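## Task

Place both white-taped parcels on the top of the open cabinet that is within reach of arm1 alone, and both blue-taped parcels on the top of the two-door cabinet that is within reach of arm3 alone. Each parcel must stand with the side arrows pointing upward and its entire base supported by that top. Any parcel left resting on the floor or on a lower shelf with no gripper holding it means failure. A parcel that stays in place only because a robot is still holding it does not count. Finish by releasing the parcels and moving the arms away.

## Robot and tools

Robots: three identical i2rt Big YAM arms named arm1, arm2 and arm3. Each has six revolute joints, a two-finger gripper and a wrist camera. With joints 1 and 6 at zero and the hand held level and forward, the wrist camera rides on top of the hand looking toward the fingertips. Maximum reach is roughly 1.0 m from the joint-1 axis. Joints move at different speeds, so the hand may sweep a wide, curved path between two postures. Cameras: arm1_cam_wrist, arm2_cam_wrist, arm3_cam_wrist (fisheye, 616x616) and two fixed room cameras room_a and room_b (896x504).

Frame: one shared scene frame, origin on the floor, +z up. The hand point is midway between the fingertips; the hand z axis runs along the fingers and the fingers close along the hand y axis. Robot foot poses are never printed. Calls themselves only use joint values, not Cartesian poses.

execute_actions: argument actions is a list holding exactly one action object, or empty (empty just reports state and images). The action object has optional keys arm1, arm2, arm3; each contains joints, a dictionary of absolute targets (not offsets) by name. Angles are in radians, gripper in metres:
- joint1_rad -2.879 to 2.879 (base yaw; positive is counter-clockwise viewed from above; 0 extends the arm the way its foot faces)
- joint2_rad 0 to 3.141 (shoulder; 0 points the upper arm backward roughly level, increasing lifts it up and then forward)
- joint3_rad 0 to 3.019 (elbow; 0 is fully folded, increasing opens it)
- joint4_rad -1.692 to 1.57 (hand pitch; positive tips fingers up)
- joint5_rad -1.57 to 1.57 (sideways hand swing; positive to the arm's right)
- joint6_rad -2.094 to 2.094 (hand roll; positive clockwise seen from behind the hand)
- gripper_m 0 to 0.093 (fingertip gap; each pad pushes about 50 to 62 N at most, some less)
Done tolerances are ±0.045, 0.14, 0.09, 0.055, 0.03, 0.035 rad and ±0.003 m respectively. All named motions start together and may finish at different times; one action runs at most 15 s. A joint or arm you omit may still be driving toward an earlier target. Any unknown key or out-of-range number rejects the whole call and nothing moves. Optional cameras: list of camera names, or "all"; omitted or null gives every camera, [] gives none. The result shows each robot's state, joint_positions, joint_status and on_its_own, plus images in the order named by the pictures line.

joint_status words: "off_target" means the joint stopped short and may still push. After "contact_stop" or "time_out" the joint holds where it stopped, except that a timed-out joint may keep a target within 0.375, 0.375, 0.113, 0.225, 0.075, 0.3 rad (joints 1 to 6) of its position and continue pushing, possibly moving later if freed; send it its reported position to relax it. "joint command not followed" (often with a cause line) means a safety check between arms or with the arm itself blocked those joint targets; the gripper part still runs, and blocked joints read "not_followed" and may be retried on later actions until you send passable targets. on_its_own lists uncommanded behaviour; "held at" is the held target, not the actual angle. A joint bearing weight sinks. Tiny target changes may not move a joint. If a result reports a stop, later motion, wait and finished_scene calls in the same reply are skipped.

wait: seconds from 0 to 10; commands nothing, returns state and images.

zoom_image: camera (one name) and region [x0, y0, x1, y1] in pixels from the image's top-left, at most 504x504; works on the latest full image of that camera.

finished_scene: scene, the integer number of the current scene. Irreversible; the result reports success and gives the next task if any. The goal must already hold, with parcels released.

Cautions: arms do not stop on contact and can press hard. Two robots pressing together ends the run; hard hits between them are also harmful, and the collision check ignores fingers, gripper housings and wrist cameras and may react late. Nothing reports robot-robot contact. Arms run independently. Holding loads or pushing heats motors: MOTOR HOT appears at 85 °C; at 100 °C an OVER-TEMPERATURE FAULT drops that arm and its gripper, and its joints show "limit_stop_at_motor_heat" until you resend targets. The robot keeps its last command while you think. Loose objects may occasionally get nudged. Avoid drops, slips, slamming, hard pushes and letting parcels fall; faster robot motion is preferred.

Each tool is called after "Request:" by a JSON object that holds its "op" and its "data", one argument or row to a line.

## Session

Request:
{"op": "execute_actions", "data": {
  "actions": []
}}

Scene clock: 0.00 s.
arm1.joint_positions: joint1_rad=-0.246 joint2_rad=+0.517 joint3_rad=+1.413 joint4_rad=-1.637 joint5_rad=-0.032 joint6_rad=+0.499 gripper_m=+0.094
arm1.joint_status: not commanded
arm1.hand: x=-0.7740 y=+0.8621 z=+1.4286 quat_wxyz=(-0.312, +0.167, -0.898, -0.261) (m; scene frame)
arm2.joint_positions: joint1_rad=+0.042 joint2_rad=+0.532 joint3_rad=+1.399 joint4_rad=-1.605 joint5_rad=+0.036 joint6_rad=-0.703 gripper_m=+0.094
arm2.joint_status: not commanded
arm2.hand: x=+0.1315 y=+0.1313 z=+1.3955 quat_wxyz=(+0.010, -0.682, -0.612, +0.402) (m; scene frame)
arm3.joint_positions: joint1_rad=-0.518 joint2_rad=+0.594 joint3_rad=+1.669 joint4_rad=-1.311 joint5_rad=+0.180 joint6_rad=-0.497 gripper_m=+0.095
arm3.joint_status: not commanded
arm3.hand: x=+0.4696 y=-0.9160 z=+1.5924 quat_wxyz=(+0.289, -0.781, -0.035, +0.552) (m; scene frame)
pictures: arm1_cam_wrist, arm2_cam_wrist, arm3_cam_wrist, room_a, room_b
Images, in order (width x height): arm1_cam_wrist 616x616, arm2_cam_wrist 616x616, arm3_cam_wrist 616x616, room_a 896x504, room_b 896x504.

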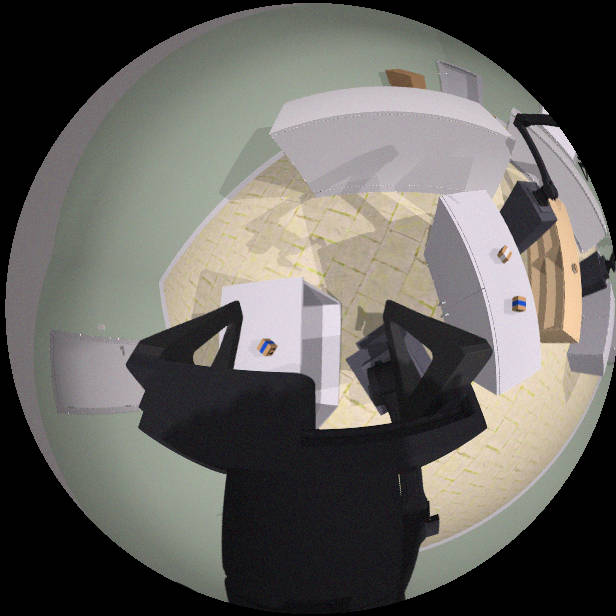

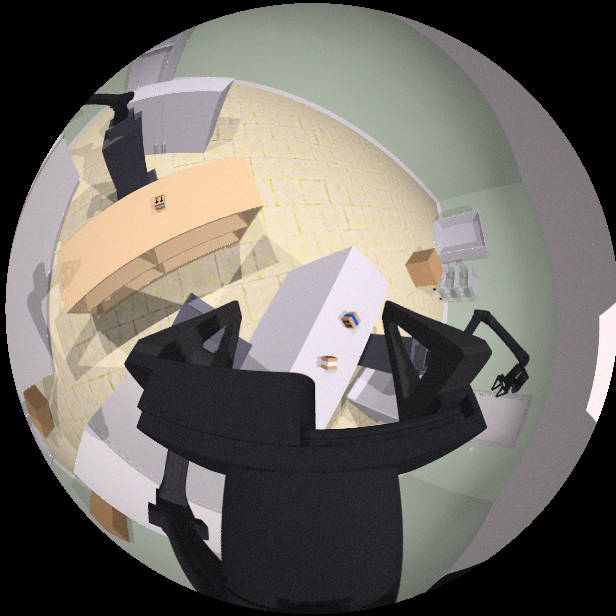

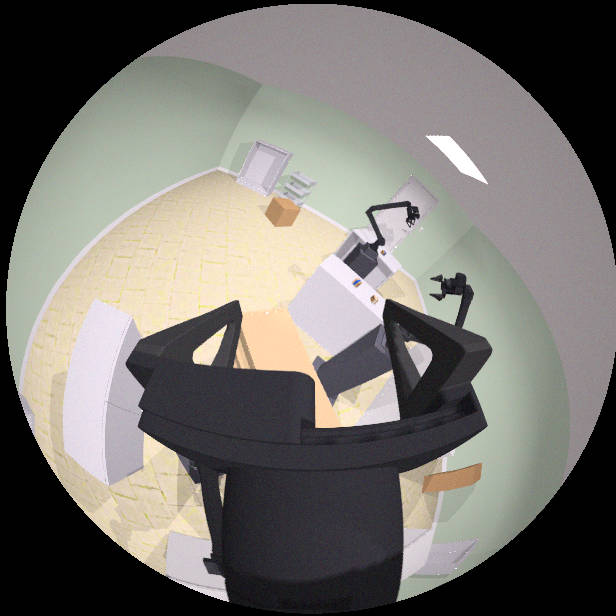

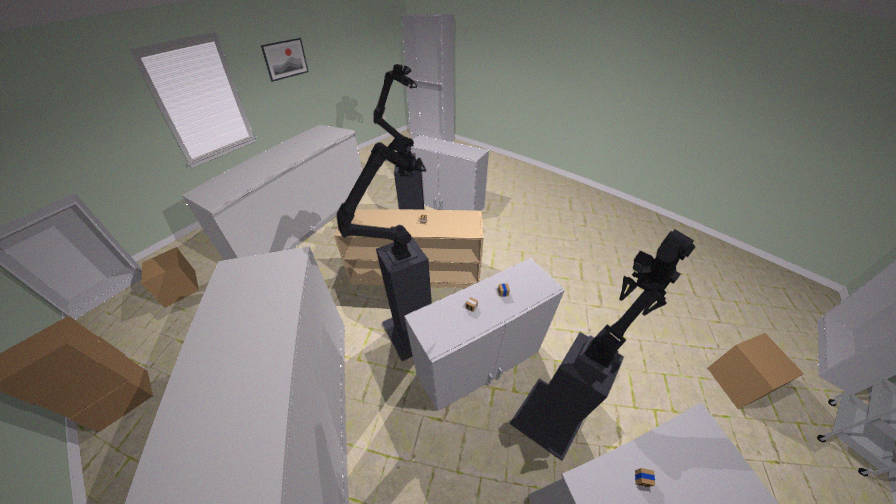

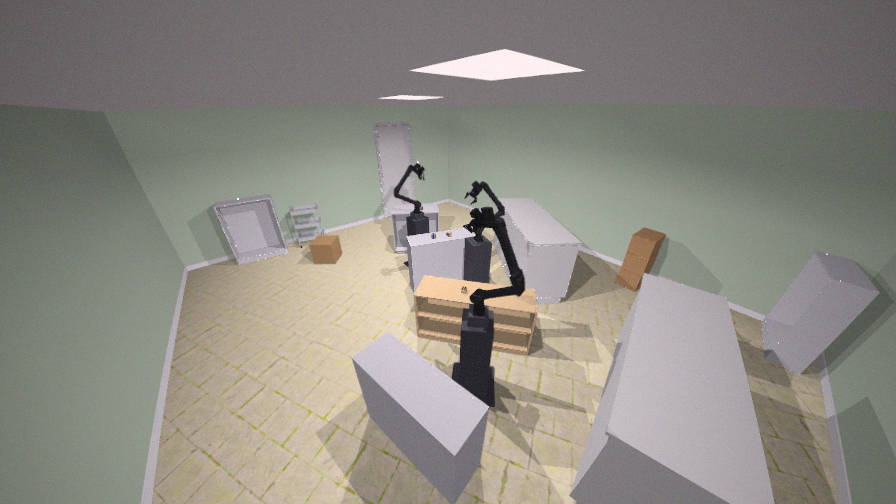

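Request:
{"op": "zoom_image", "data": {
  "camera": "room_a",
  "region": [380, 180, 700, 504]
}}

Request:
{"op": "zoom_image", "data": {
  "camera": "arm2_cam_wrist",
  "region": [290, 290, 390, 390]
}}

Request:
{"op": "zoom_image", "data": {
  "camera": "arm2_cam_wrist",
  "region": [120, 160, 200, 240]
}}

Request:
{"op": "zoom_image", "data": {
  "camera": "arm1_cam_wrist",
  "region": [220, 300, 320, 400]
}}

Request:
{"op": "zoom_image", "data": {
  "camera": "arm1_cam_wrist",
  "region": [460, 230, 560, 330]
}}

Region (380, 180, 700, 504) of room_a's 896x504 image, scaled by 1.556, with more detail than that image has; it fills the left 498 columns of this view, and the rest is white.

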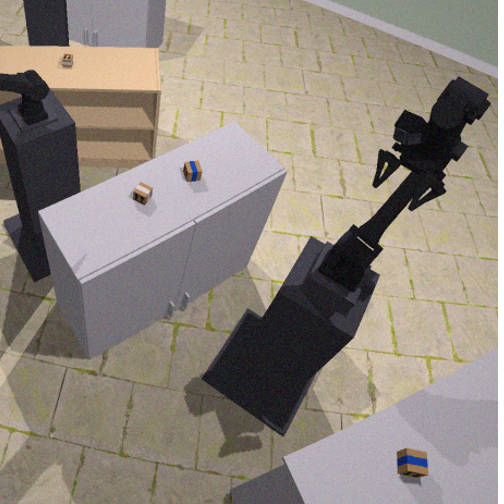

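Region (290, 290, 390, 390) of arm2_cam_wrist's 616x616 image, scaled by 5.040, with more detail than that image has.

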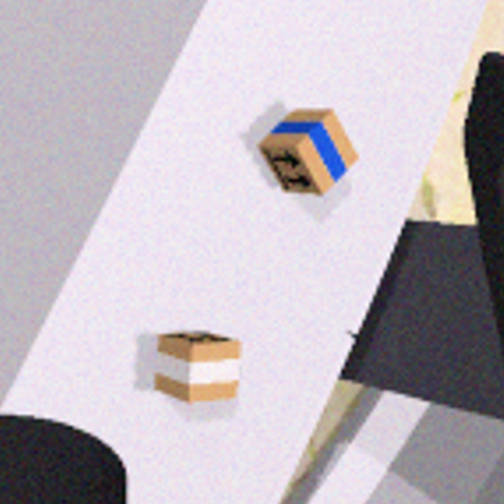

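Region (120, 160, 200, 240) of arm2_cam_wrist's 616x616 image, scaled by 6.300, with more detail than that image has.

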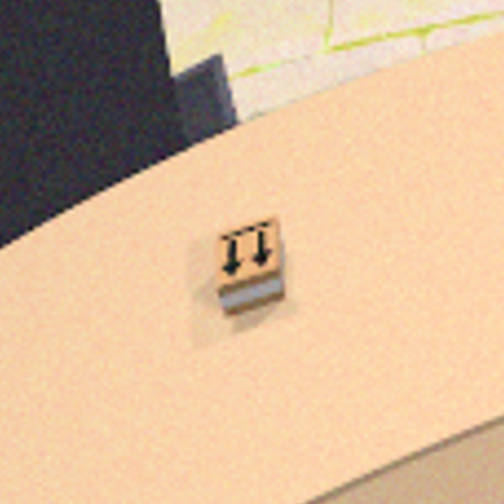

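Region (220, 300, 320, 400) of arm1_cam_wrist's 616x616 image, scaled by 5.040, with more detail than that image has.

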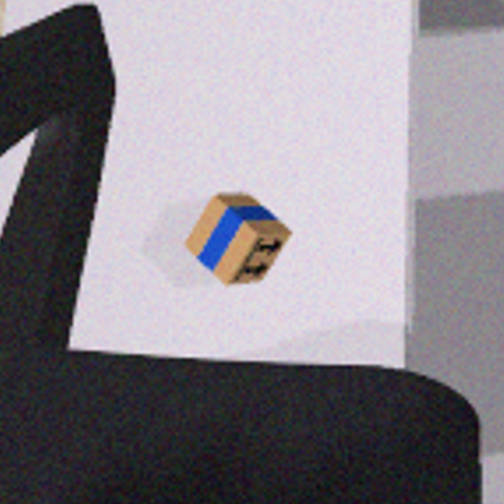

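Region (460, 230, 560, 330) of arm1_cam_wrist's 616x616 image, scaled by 5.040, with more detail than that image has.

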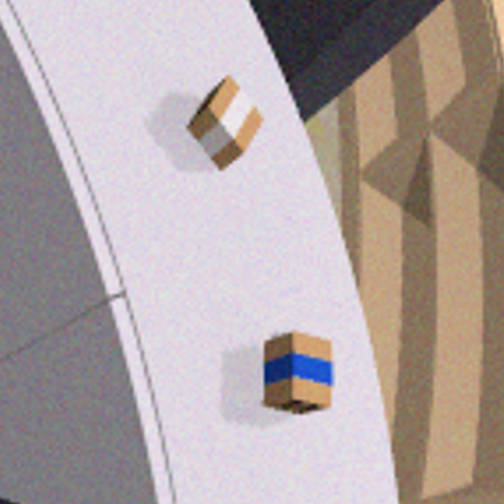

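Request:
{"op": "execute_actions", "data": {
  "actions": [
    {"arm1":{"joints":{"joint1_rad":1.0,"joint2_rad":1.0,"joint3_rad":1.2,"joint4_rad":-1.5,"joint5_rad":0,"joint6_rad":0}},"arm2":{"joints":{"joint1_rad":-1.0,"joint2_rad":1.1,"joint3_rad":1.1,"joint4_rad":-1.3,"joint5_rad":0,"joint6_rad":0}},"arm3":{"joints":{"joint1_rad":-1.3,"joint2_rad":0.9,"joint3_rad":1.0,"joint4_rad":-1.4,"joint5_rad":0,"joint6_rad":0}}}
  ]
}}

Scene clock: 5.37 s.
arm1.joint_positions: joint1_rad=+0.993 joint2_rad=+1.015 joint3_rad=+1.192 joint4_rad=-1.508 joint5_rad=+0.000 joint6_rad=+0.009 gripper_m=+0.094
arm1.joint_status: all done
arm1.hand: x=-1.0189 y=+1.0221 z=+1.2324 quat_wxyz=(-0.062, +0.856, -0.503, -0.097) (m; scene frame)
arm2.joint_positions: joint1_rad=-0.997 joint2_rad=+1.106 joint3_rad=+1.073 joint4_rad=-1.310 joint5_rad=+0.001 joint6_rad=-0.008 gripper_m=+0.094
arm2.joint_status: all done
arm2.hand: x=-0.0882 y=+0.3349 z=+1.1398 quat_wxyz=(+0.024, -0.985, +0.129, +0.116) (m; scene frame)
arm3.joint_positions: joint1_rad=-1.295 joint2_rad=+0.899 joint3_rad=+1.006 joint4_rad=-1.391 joint5_rad=+0.000 joint6_rad=-0.013 gripper_m=+0.095
arm3.joint_status: all done
arm3.hand: x=+0.4680 y=-0.7429 z=+1.1876 quat_wxyz=(+0.065, -0.863, +0.484, +0.127) (m; scene frame)
pictures: arm1_cam_wrist, arm2_cam_wrist, arm3_cam_wrist, room_a, room_b
Images, in order (width x height): arm1_cam_wrist 616x616, arm2_cam_wrist 616x616, arm3_cam_wrist 616x616, room_a 896x504, room_b 896x504.

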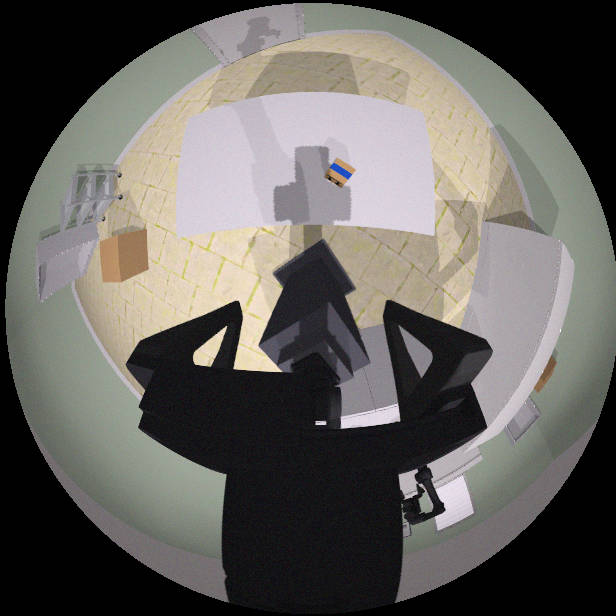

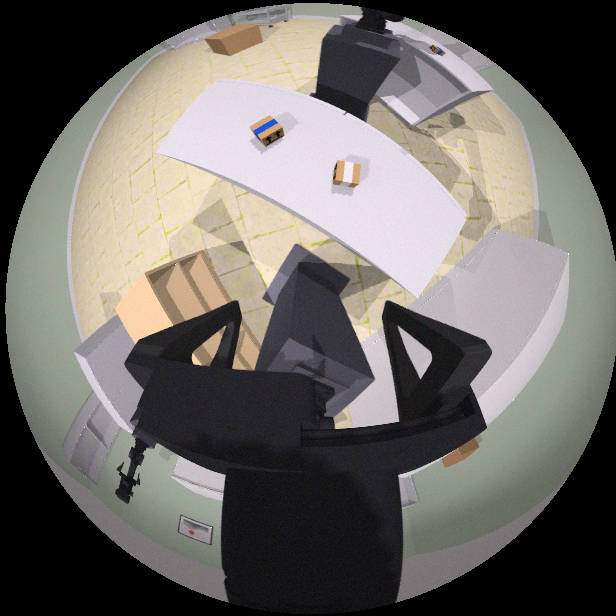

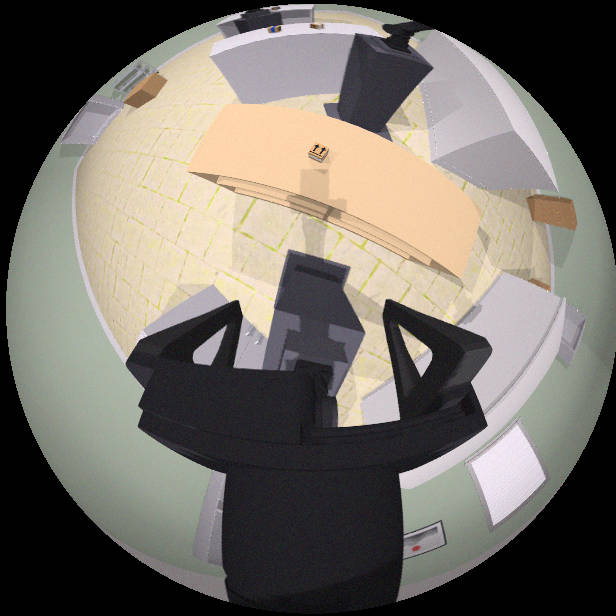

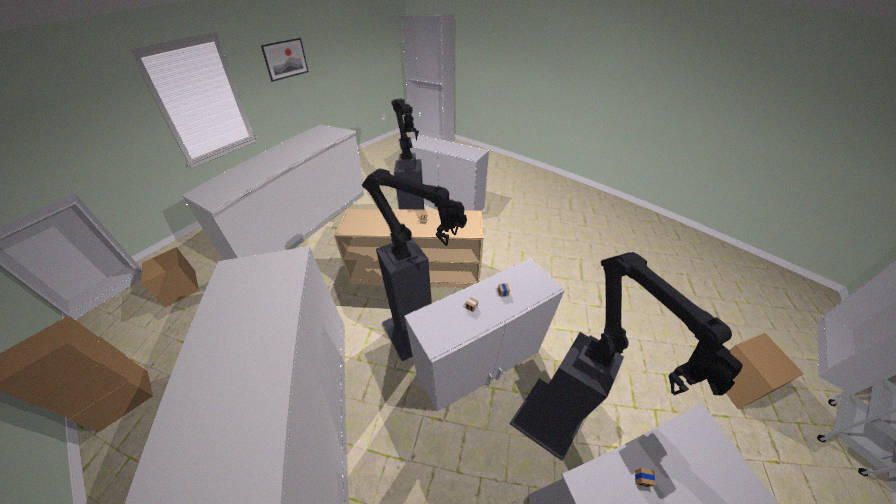

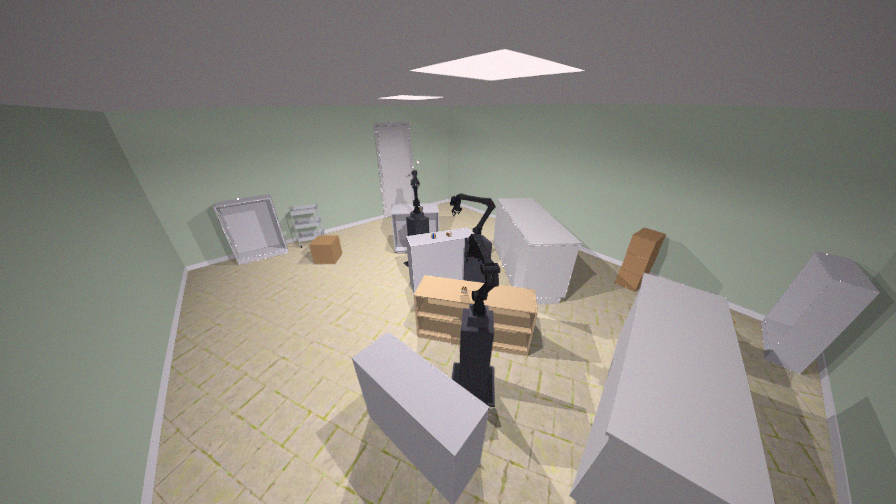

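Request:
{"op": "execute_actions", "data": {
  "actions": [
    {"arm1":{"joints":{"joint1_rad":0.85,"joint2_rad":1.5,"joint3_rad":1.3,"joint4_rad":-1.37}},"arm2":{"joints":{"joint1_rad":-0.85,"joint2_rad":1.5,"joint3_rad":1.5,"joint4_rad":-1.57}},"arm3":{"joints":{"joint2_rad":1.6,"joint3_rad":1.6,"joint4_rad":-1.2}}}
  ],
  "cameras": ["arm1_cam_wrist","arm2_cam_wrist","arm3_cam_wrist","room_a"]
}}

Scene clock: 8.03 s.
arm1.joint_positions: joint1_rad=+0.852 joint2_rad=+1.511 joint3_rad=+1.275 joint4_rad=-1.381 joint5_rad=+0.000 joint6_rad=+0.008 gripper_m=+0.094
arm1.joint_status: all done
arm1.hand: x=-1.0185 y=+1.1459 z=+1.0936 quat_wxyz=(+0.010, +0.824, -0.566, +0.025) (m; scene frame)
arm2.joint_positions: joint1_rad=-0.847 joint2_rad=+1.512 joint3_rad=+1.446 joint4_rad=-1.559 joint5_rad=+0.001 joint6_rad=-0.007 gripper_m=+0.094
arm2.joint_status: all done
arm2.hand: x=-0.1828 y=+0.2937 z=+1.1344 quat_wxyz=(+0.006, -0.998, +0.057, -0.024) (m; scene frame)
arm3.joint_positions: joint1_rad=-1.295 joint2_rad=+1.616 joint3_rad=+1.533 joint4_rad=-1.209 joint5_rad=+0.000 joint6_rad=-0.013 gripper_m=+0.095
arm3.joint_status: all done
arm3.hand: x=+0.3310 y=-0.5142 z=+1.1513 quat_wxyz=(+0.063, -0.864, +0.485, +0.124) (m; scene frame)
pictures: arm1_cam_wrist, arm2_cam_wrist, arm3_cam_wrist, room_a
Images, in order (width x height): arm1_cam_wrist 616x616, arm2_cam_wrist 616x616, arm3_cam_wrist 616x616, room_a 896x504.

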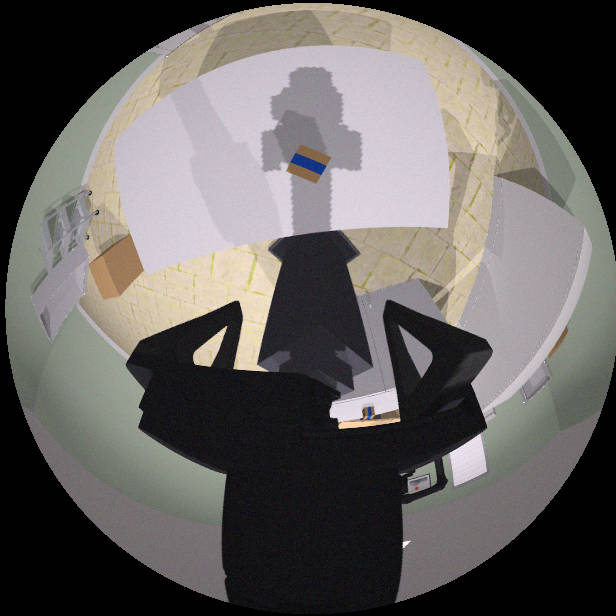

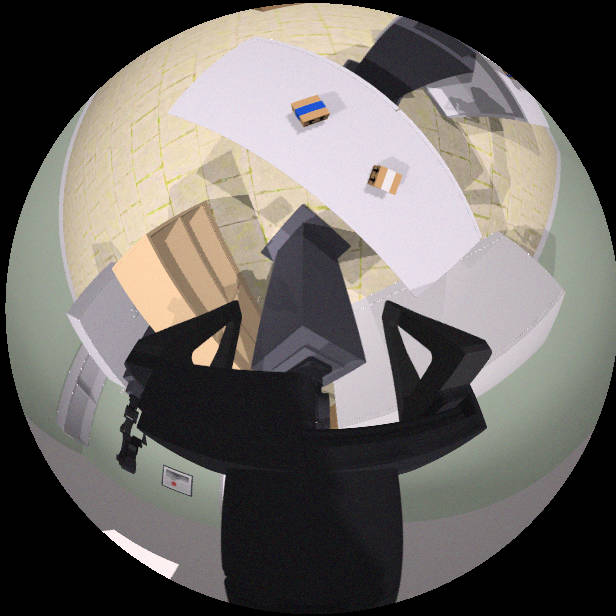

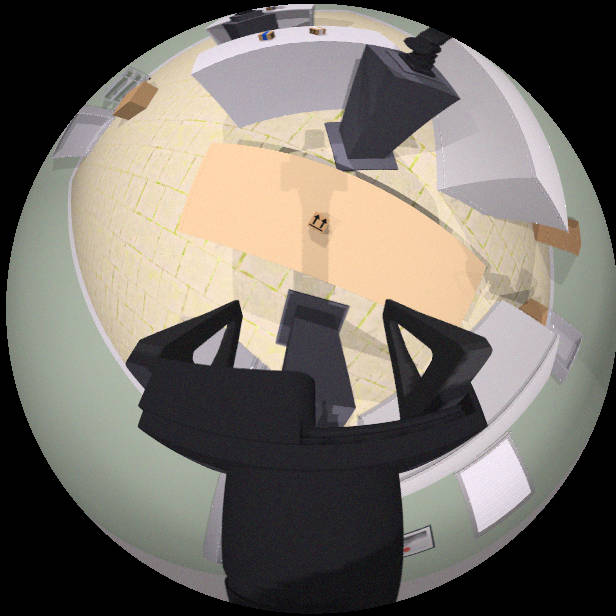

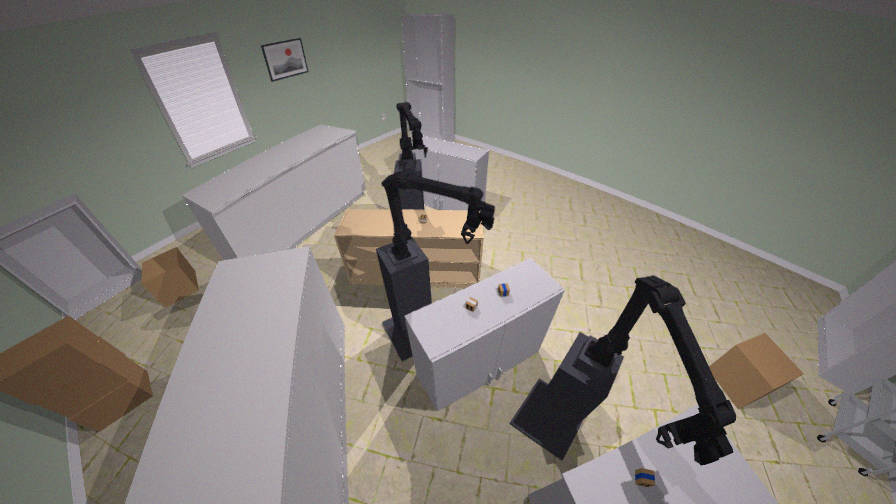

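Request:
{"op": "zoom_image", "data": {
  "camera": "arm1_cam_wrist",
  "region": [260, 120, 360, 220]
}}

Request:
{"op": "zoom_image", "data": {
  "camera": "arm2_cam_wrist",
  "region": [280, 80, 420, 220]
}}

Request:
{"op": "zoom_image", "data": {
  "camera": "arm3_cam_wrist",
  "region": [280, 180, 360, 260]
}}

Request:
{"op": "zoom_image", "data": {
  "camera": "room_a",
  "region": [450, 260, 530, 330]
}}

Request:
{"op": "zoom_image", "data": {
  "camera": "room_a",
  "region": [610, 450, 680, 504]
}}

Region (260, 120, 360, 220) of arm1_cam_wrist's 616x616 image, scaled by 5.040, with more detail than that image has.

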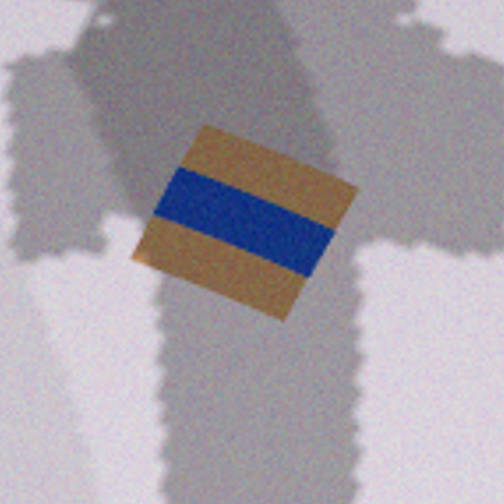

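Region (280, 80, 420, 220) of arm2_cam_wrist's 616x616 image, scaled by 3.600, with more detail than that image has.

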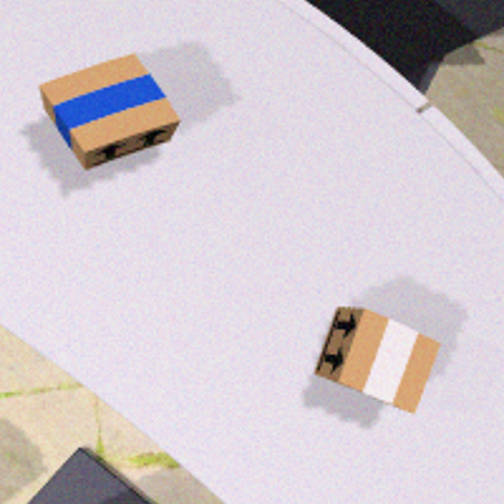

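Region (280, 180, 360, 260) of arm3_cam_wrist's 616x616 image, scaled by 6.300, with more detail than that image has.

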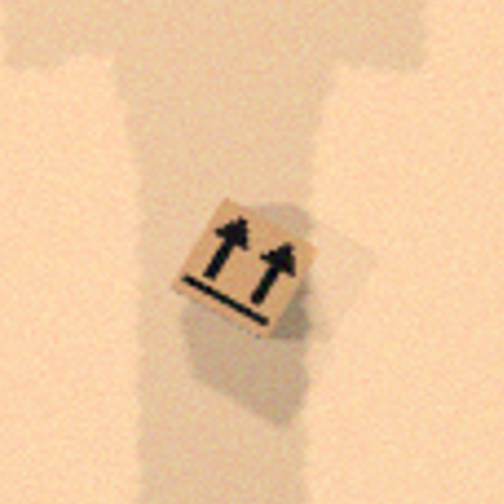

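Region (450, 260, 530, 330) of room_a's 896x504 image, scaled by 6.300, with more detail than that image has; it fills the top 441 rows of this view, and the rest is white.

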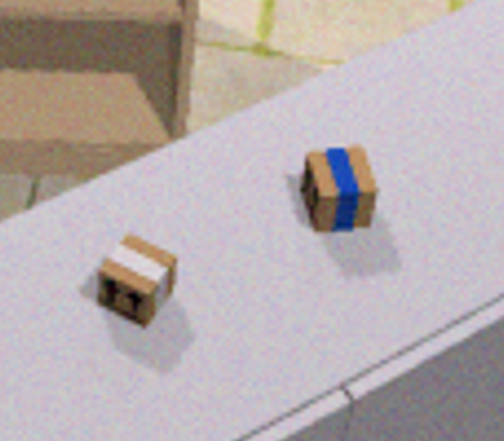

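Region (610, 450, 680, 504) of room_a's 896x504 image, scaled by 7.200, with more detail than that image has; it fills the top 389 rows of this view, and the rest is white.

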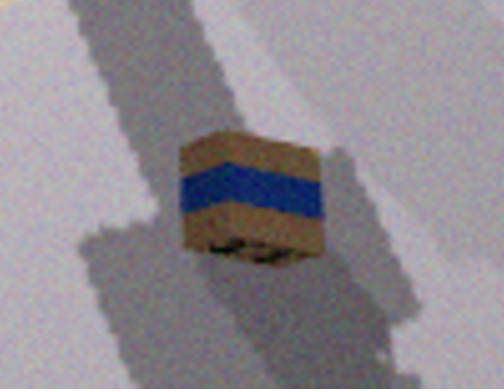

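Request:
{"op": "execute_actions", "data": {
  "actions": [
    {"arm1":{"joints":{"joint1_rad":0.87,"joint2_rad":1.40,"joint3_rad":0.77,"joint4_rad":-0.91}},"arm2":{"joints":{"joint1_rad":-0.845,"joint2_rad":2.06,"joint3_rad":1.72,"joint4_rad":-1.165,"joint6_rad":-0.43}},"arm3":{"joints":{"joint1_rad":1.1,"joint2_rad":1.4,"joint3_rad":1.4,"joint4_rad":-1.5}}}
  ],
  "cameras": ["arm1_cam_wrist","arm2_cam_wrist","arm3_cam_wrist"]
}}

Request:
{"op": "zoom_image", "data": {
  "camera": "arm1_cam_wrist",
  "region": [240, 40, 400, 200]
}}

Scene clock: 18.63 s.
arm1.joint_positions: joint1_rad=+0.858 joint2_rad=+1.386 joint3_rad=+0.773 joint4_rad=-0.926 joint5_rad=+0.000 joint6_rad=+0.008 gripper_m=+0.094
arm1.joint_status: all done
arm1.hand: x=-0.9862 y=+1.0632 z=+0.9659 quat_wxyz=(-0.012, +0.826, -0.564, -0.007) (m; scene frame)
arm2.joint_positions: joint1_rad=-0.847 joint2_rad=+2.067 joint3_rad=+1.690 joint4_rad=-1.176 joint5_rad=+0.001 joint6_rad=-0.422 gripper_m=+0.094
arm2.joint_status: all done
arm2.hand: x=-0.3686 y=+0.3191 z=+0.9383 quat_wxyz=(+0.011, -0.988, -0.151, +0.010) (m; scene frame)
arm3.joint_positions: joint1_rad=+1.103 joint2_rad=+1.403 joint3_rad=+1.409 joint4_rad=-1.488 joint5_rad=+0.000 joint6_rad=-0.011 gripper_m=+0.095
arm3.joint_status: all done
arm3.hand: x=+0.5273 y=-1.4108 z=+1.1905 quat_wxyz=(-0.027, -0.771, -0.634, +0.042) (m; scene frame)
pictures: arm1_cam_wrist, arm2_cam_wrist, arm3_cam_wrist
Images, in order (width x height): arm1_cam_wrist 616x616, arm2_cam_wrist 616x616, arm3_cam_wrist 616x616.

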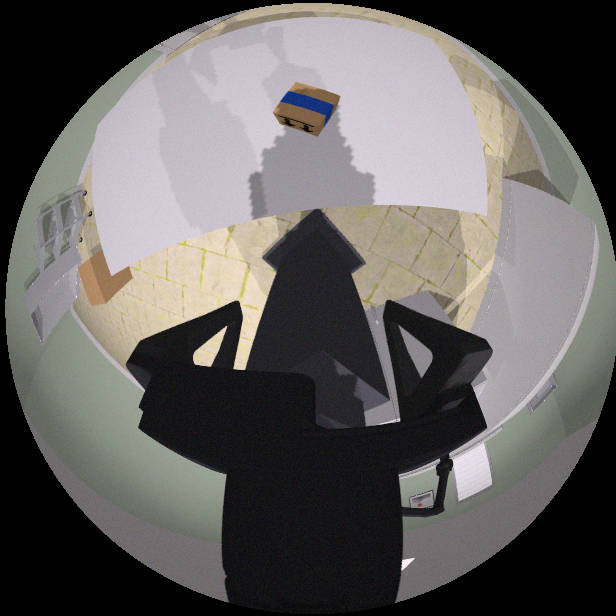

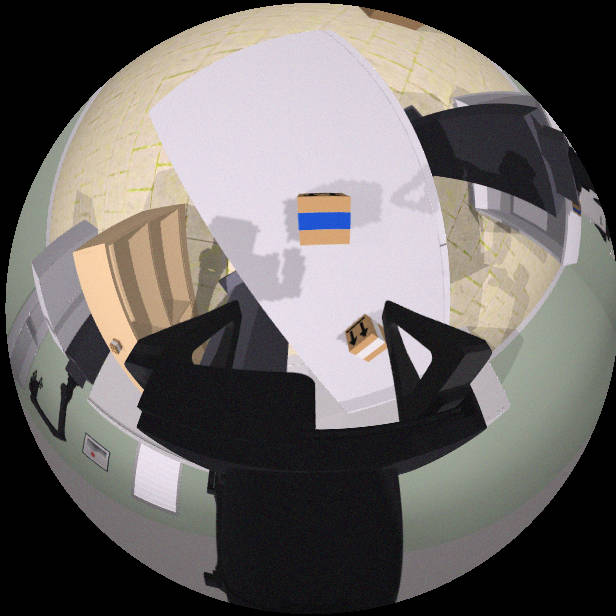

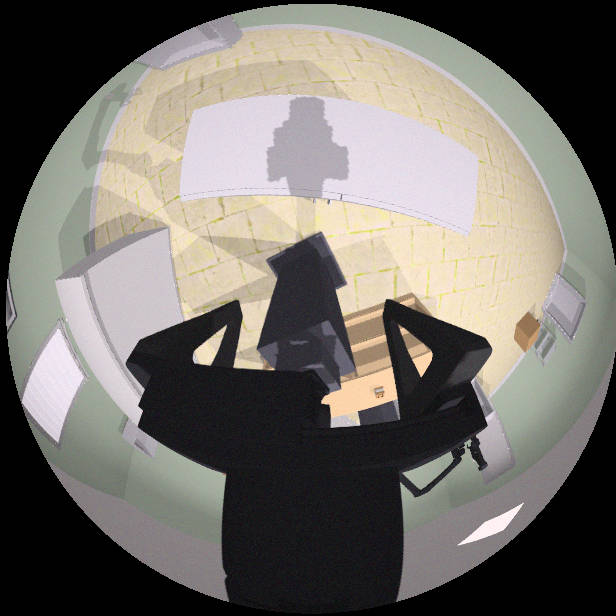

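Region (240, 40, 400, 200) of arm1_cam_wrist's 616x616 image, scaled by 3.150, with more detail than that image has.

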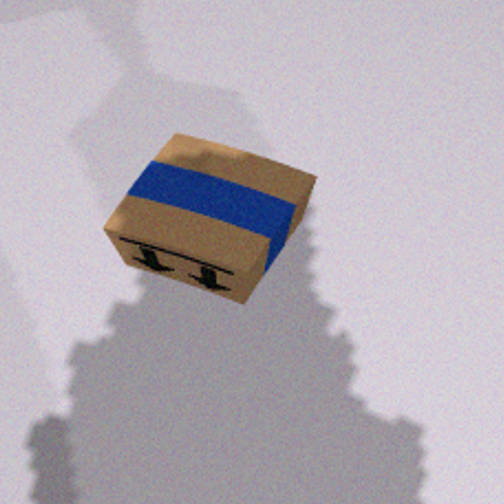

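Request:
{"op": "execute_actions", "data": {
  "actions": [
    {"arm1":{"joints":{"joint1_rad":0.885,"joint2_rad":2.145,"joint3_rad":1.575,"joint4_rad":-1.305}},"arm2":{"joints":{"joint2_rad":2.215,"joint3_rad":1.77,"joint4_rad":-1.075}},"arm3":{"joints":{"joint1_rad":-0.6}}}
  ],
  "cameras": ["arm1_cam_wrist","arm2_cam_wrist"]
}}

Scene clock: 22.97 s.
arm1.joint_positions: joint1_rad=+0.874 joint2_rad=+2.127 joint3_rad=+1.531 joint4_rad=-1.290 joint5_rad=+0.000 joint6_rad=+0.008 gripper_m=+0.094
arm1.joint_status: all done
arm1.hand: x=-1.0600 y=+1.2269 z=+0.8829 quat_wxyz=(+0.084, +0.819, -0.551, +0.137) (m; scene frame)
arm2.joint_positions: joint1_rad=-0.847 joint2_rad=+2.234 joint3_rad=+1.743 joint4_rad=-1.085 joint5_rad=+0.001 joint6_rad=-0.422 gripper_m=+0.094
arm2.joint_status: all done
arm2.hand: x=-0.3917 y=+0.3232 z=+0.8549 quat_wxyz=(+0.008, -0.989, -0.151, -0.001) (m; scene frame)
arm3.joint_positions: joint1_rad=-0.603 joint2_rad=+1.403 joint3_rad=+1.409 joint4_rad=-1.488 joint5_rad=+0.000 joint6_rad=-0.011 gripper_m=+0.095
arm3.joint_status: all done
arm3.hand: x=+0.2113 y=-0.8468 z=+1.1902 quat_wxyz=(+0.003, -0.985, +0.165, +0.049) (m; scene frame)
pictures: arm1_cam_wrist, arm2_cam_wrist
Images, in order (width x height): arm1_cam_wrist 616x616, arm2_cam_wrist 616x616.

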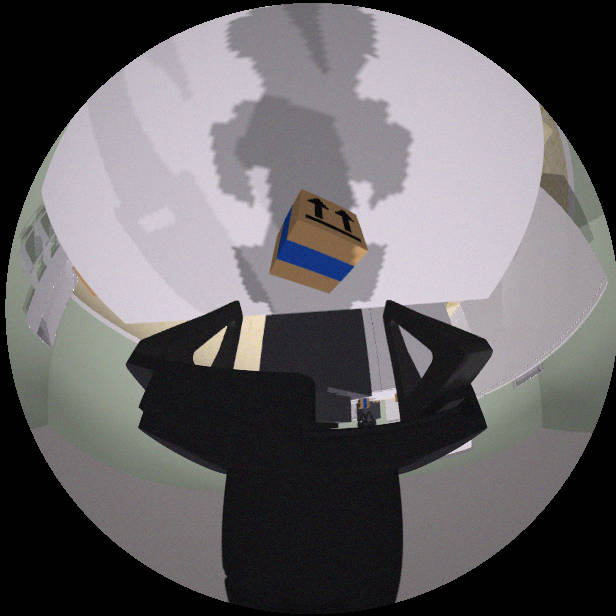

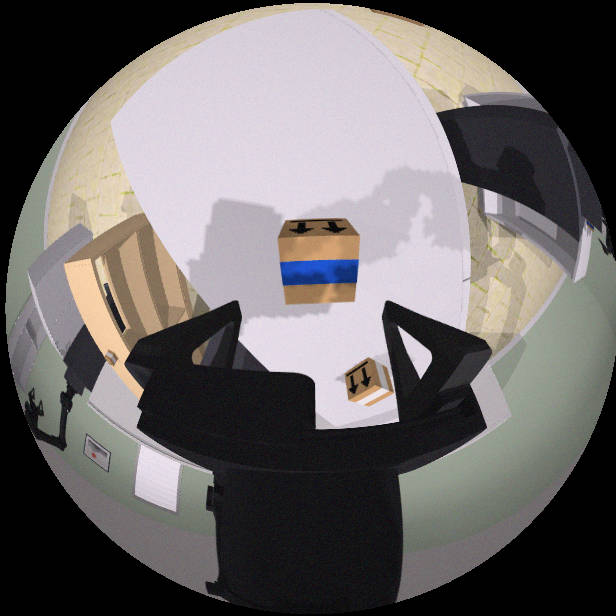

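Request:
{"op": "execute_actions", "data": {
  "actions": [
    {"arm1":{"joints":{"joint1_rad":0.86,"joint2_rad":2.265,"joint3_rad":1.575,"joint4_rad":-1.18}},"arm2":{"joints":{"joint2_rad":2.30,"joint3_rad":1.74,"joint4_rad":-0.96}}}
  ],
  "cameras": ["arm1_cam_wrist","arm2_cam_wrist"]
}}

Scene clock: 25.13 s.
arm1.joint_positions: joint1_rad=+0.873 joint2_rad=+2.257 joint3_rad=+1.545 joint4_rad=-1.193 joint5_rad=+0.000 joint6_rad=+0.008 gripper_m=+0.094
arm1.joint_status: all done
arm1.hand: x=-1.0596 y=+1.2306 z=+0.8135 quat_wxyz=(+0.089, +0.817, -0.551, +0.145) (m; scene frame)
arm2.joint_positions: joint1_rad=-0.847 joint2_rad=+2.307 joint3_rad=+1.729 joint4_rad=-0.972 joint5_rad=+0.001 joint6_rad=-0.422 gripper_m=+0.094
arm2.joint_status: all done
arm2.hand: x=-0.3992 y=+0.3249 z=+0.8045 quat_wxyz=(+0.011, -0.988, -0.151, +0.011) (m; scene frame)
arm3.joint_positions: joint1_rad=-0.603 joint2_rad=+1.403 joint3_rad=+1.409 joint4_rad=-1.488 joint5_rad=+0.000 joint6_rad=-0.011 gripper_m=+0.095
arm3.joint_status: not commanded
arm3.hand: x=+0.2113 y=-0.8468 z=+1.1902 quat_wxyz=(+0.003, -0.985, +0.165, +0.049) (m; scene frame)
pictures: arm1_cam_wrist, arm2_cam_wrist
Images, in order (width x height): arm1_cam_wrist 616x616, arm2_cam_wrist 616x616.

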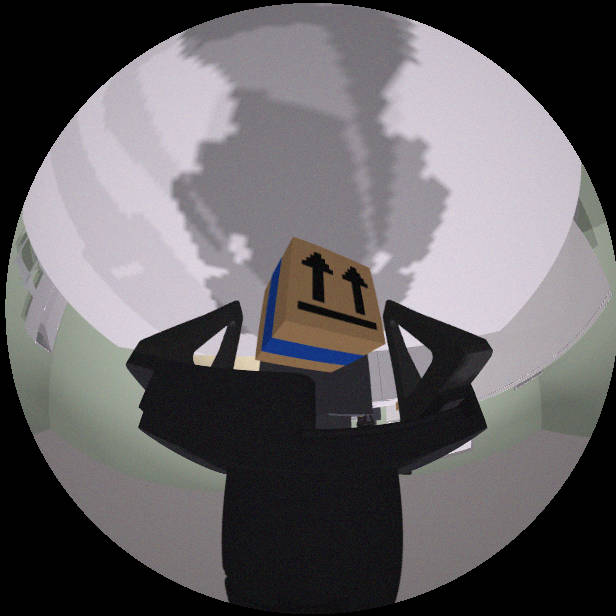

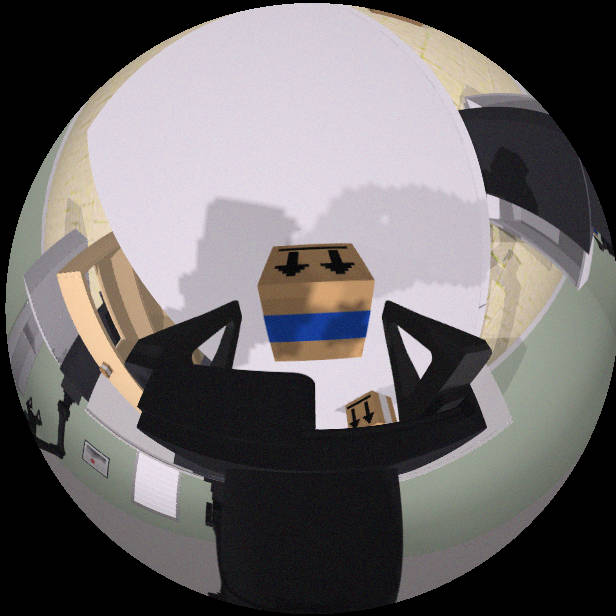

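Request:
{"op": "execute_actions", "data": {
  "actions": [
    {"arm1":{"joints":{"joint2_rad":2.285,"gripper_m":0.03}},"arm2":{"joints":{"joint2_rad":2.315,"gripper_m":0.03}}}
  ],
  "cameras": ["arm1_cam_wrist","arm2_cam_wrist"]
}}

Scene clock: 26.27 s.
arm1.joint_positions: joint1_rad=+0.873 joint2_rad=+2.257 joint3_rad=+1.545 joint4_rad=-1.192 joint5_rad=+0.000 joint6_rad=+0.007 gripper_m=+0.055
arm1.joint_status: gripper_m off_target (ended at +0.055, target +0.030); the others done
arm1.hand: x=-1.0597 y=+1.2309 z=+0.8134 quat_wxyz=(+0.089, +0.818, -0.550, +0.144) (m; scene frame)
arm2.joint_positions: joint1_rad=-0.847 joint2_rad=+2.307 joint3_rad=+1.729 joint4_rad=-0.972 joint5_rad=+0.000 joint6_rad=-0.423 gripper_m=+0.053
arm2.joint_status: gripper_m off_target (ended at +0.053, target +0.030); the others done
arm2.hand: x=-0.3992 y=+0.3249 z=+0.8045 quat_wxyz=(+0.011, -0.988, -0.151, +0.011) (m; scene frame)
arm3.joint_positions: joint1_rad=-0.603 joint2_rad=+1.403 joint3_rad=+1.409 joint4_rad=-1.488 joint5_rad=+0.000 joint6_rad=-0.011 gripper_m=+0.095
arm3.joint_status: not commanded
arm3.hand: x=+0.2113 y=-0.8468 z=+1.1902 quat_wxyz=(+0.003, -0.985, +0.165, +0.049) (m; scene frame)
pictures: arm1_cam_wrist, arm2_cam_wrist
Images, in order (width x height): arm1_cam_wrist 616x616, arm2_cam_wrist 616x616.

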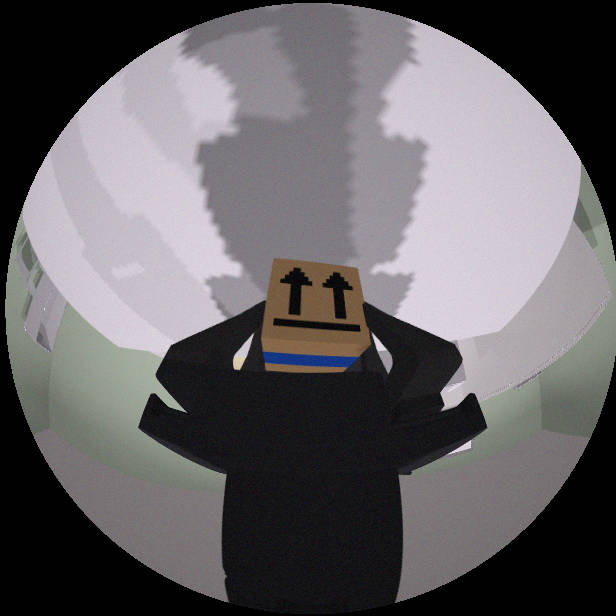

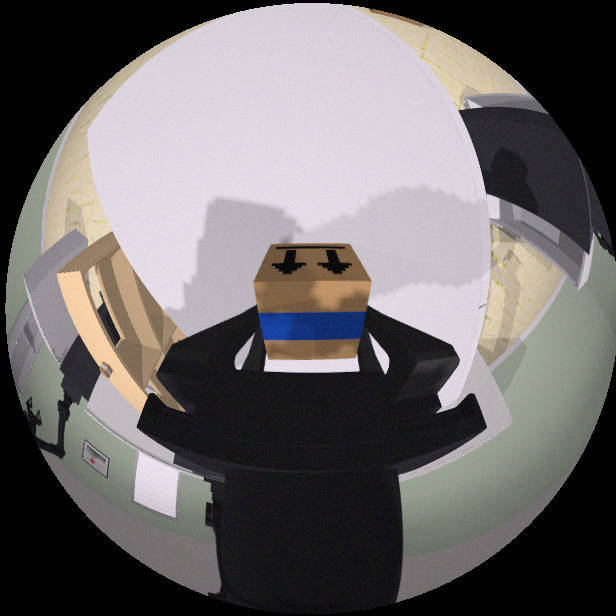

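Request:
{"op": "execute_actions", "data": {
  "actions": [
    {"arm1":{"joints":{"joint2_rad":1.75,"joint4_rad":-1.3}},"arm2":{"joints":{"joint2_rad":2.0,"joint4_rad":-1.25}},"arm3":{"joints":{"joint1_rad":0.0}}}
  ],
  "cameras": []
}}

Request:
{"op": "execute_actions", "data": {
  "actions": [
    {"arm1":{"joints":{"joint1_rad":-1.8,"joint3_rad":1.2,"joint4_rad":0.1}},"arm2":{"joints":{"joint1_rad":1.225,"joint6_rad":0,"joint3_rad":1.85}}}
  ],
  "cameras": ["arm1_cam_wrist","arm2_cam_wrist","room_a"]
}}

Scene clock: 29.33 s.
arm1.joint_positions: joint1_rad=+0.873 joint2_rad=+1.731 joint3_rad=+1.559 joint4_rad=-1.287 joint5_rad=+0.000 joint6_rad=+0.007 gripper_m=+0.055
arm1.joint_status: all done
arm1.hand: x=-1.0751 y=+1.2590 z=+1.0984 quat_wxyz=(-0.034, +0.829, -0.557, -0.041) (m; scene frame)
arm2.joint_positions: joint1_rad=-0.847 joint2_rad=+2.012 joint3_rad=+1.722 joint4_rad=-1.240 joint5_rad=+0.000 joint6_rad=-0.423 gripper_m=+0.053
arm2.joint_status: all done
arm2.hand: x=-0.3680 y=+0.3183 z=+0.9825 quat_wxyz=(+0.014, -0.988, -0.151, +0.021) (m; scene frame)
arm3.joint_positions: joint1_rad=+0.003 joint2_rad=+1.403 joint3_rad=+1.409 joint4_rad=-1.488 joint5_rad=+0.000 joint6_rad=-0.011 gripper_m=+0.095
arm3.joint_status: all done
arm3.hand: x=+0.2013 y=-1.1029 z=+1.1923 quat_wxyz=(-0.009, -0.989, -0.137, +0.051) (m; scene frame)
pictures: none
No camera images: the call's "cameras" was empty. Leave "cameras" out to get every camera's image.

Scene clock: 31.73 s.
arm1.joint_positions: joint1_rad=-1.807 joint2_rad=+1.749 joint3_rad=+1.205 joint4_rad=+0.078 joint5_rad=+0.002 joint6_rad=+0.006 gripper_m=+0.055
arm1.joint_status: all done
arm1.hand: x=-0.3319 y=+0.2884 z=+1.1096 quat_wxyz=(-0.498, -0.301, -0.793, +0.181) (m; scene frame)
arm2.joint_positions: joint1_rad=+1.230 joint2_rad=+2.013 joint3_rad=+1.812 joint4_rad=-1.243 joint5_rad=-0.001 joint6_rad=-0.008 gripper_m=+0.053
arm2.joint_status: all done
arm2.hand: x=+0.4935 y=-0.3598 z=+1.0027 quat_wxyz=(-0.047, -0.554, -0.831, +0.030) (m; scene frame)
arm3.joint_positions: joint1_rad=+0.003 joint2_rad=+1.403 joint3_rad=+1.409 joint4_rad=-1.488 joint5_rad=+0.000 joint6_rad=-0.011 gripper_m=+0.095
arm3.joint_status: not commanded
arm3.hand: x=+0.2013 y=-1.1029 z=+1.1923 quat_wxyz=(-0.009, -0.989, -0.137, +0.051) (m; scene frame)
pictures: arm1_cam_wrist, arm2_cam_wrist, room_a
Images, in order (width x height): arm1_cam_wrist 616x616, arm2_cam_wrist 616x616, room_a 896x504.

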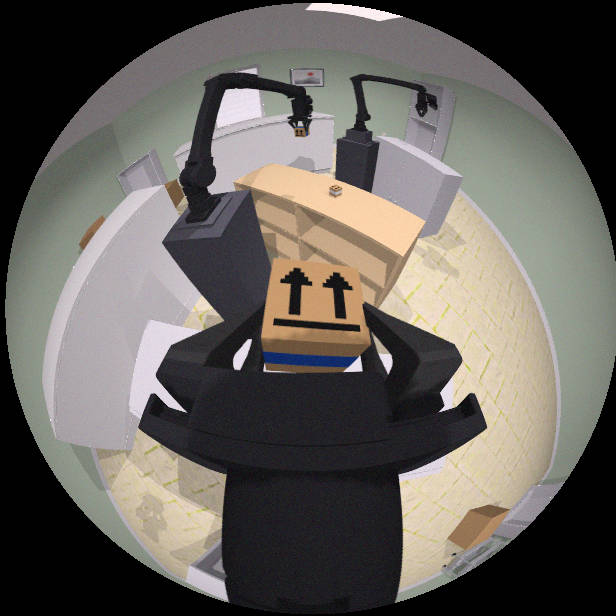

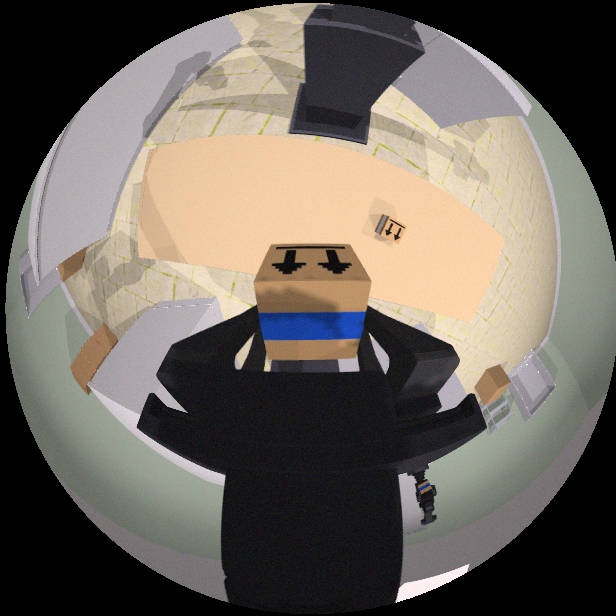

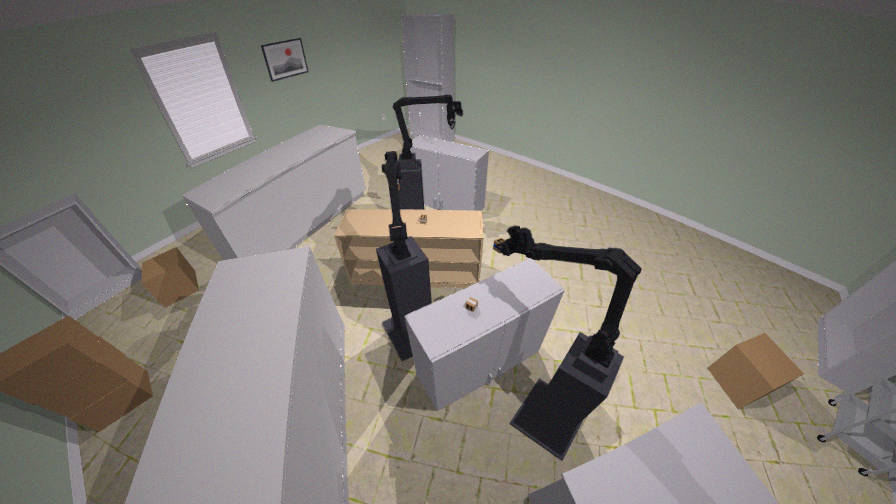

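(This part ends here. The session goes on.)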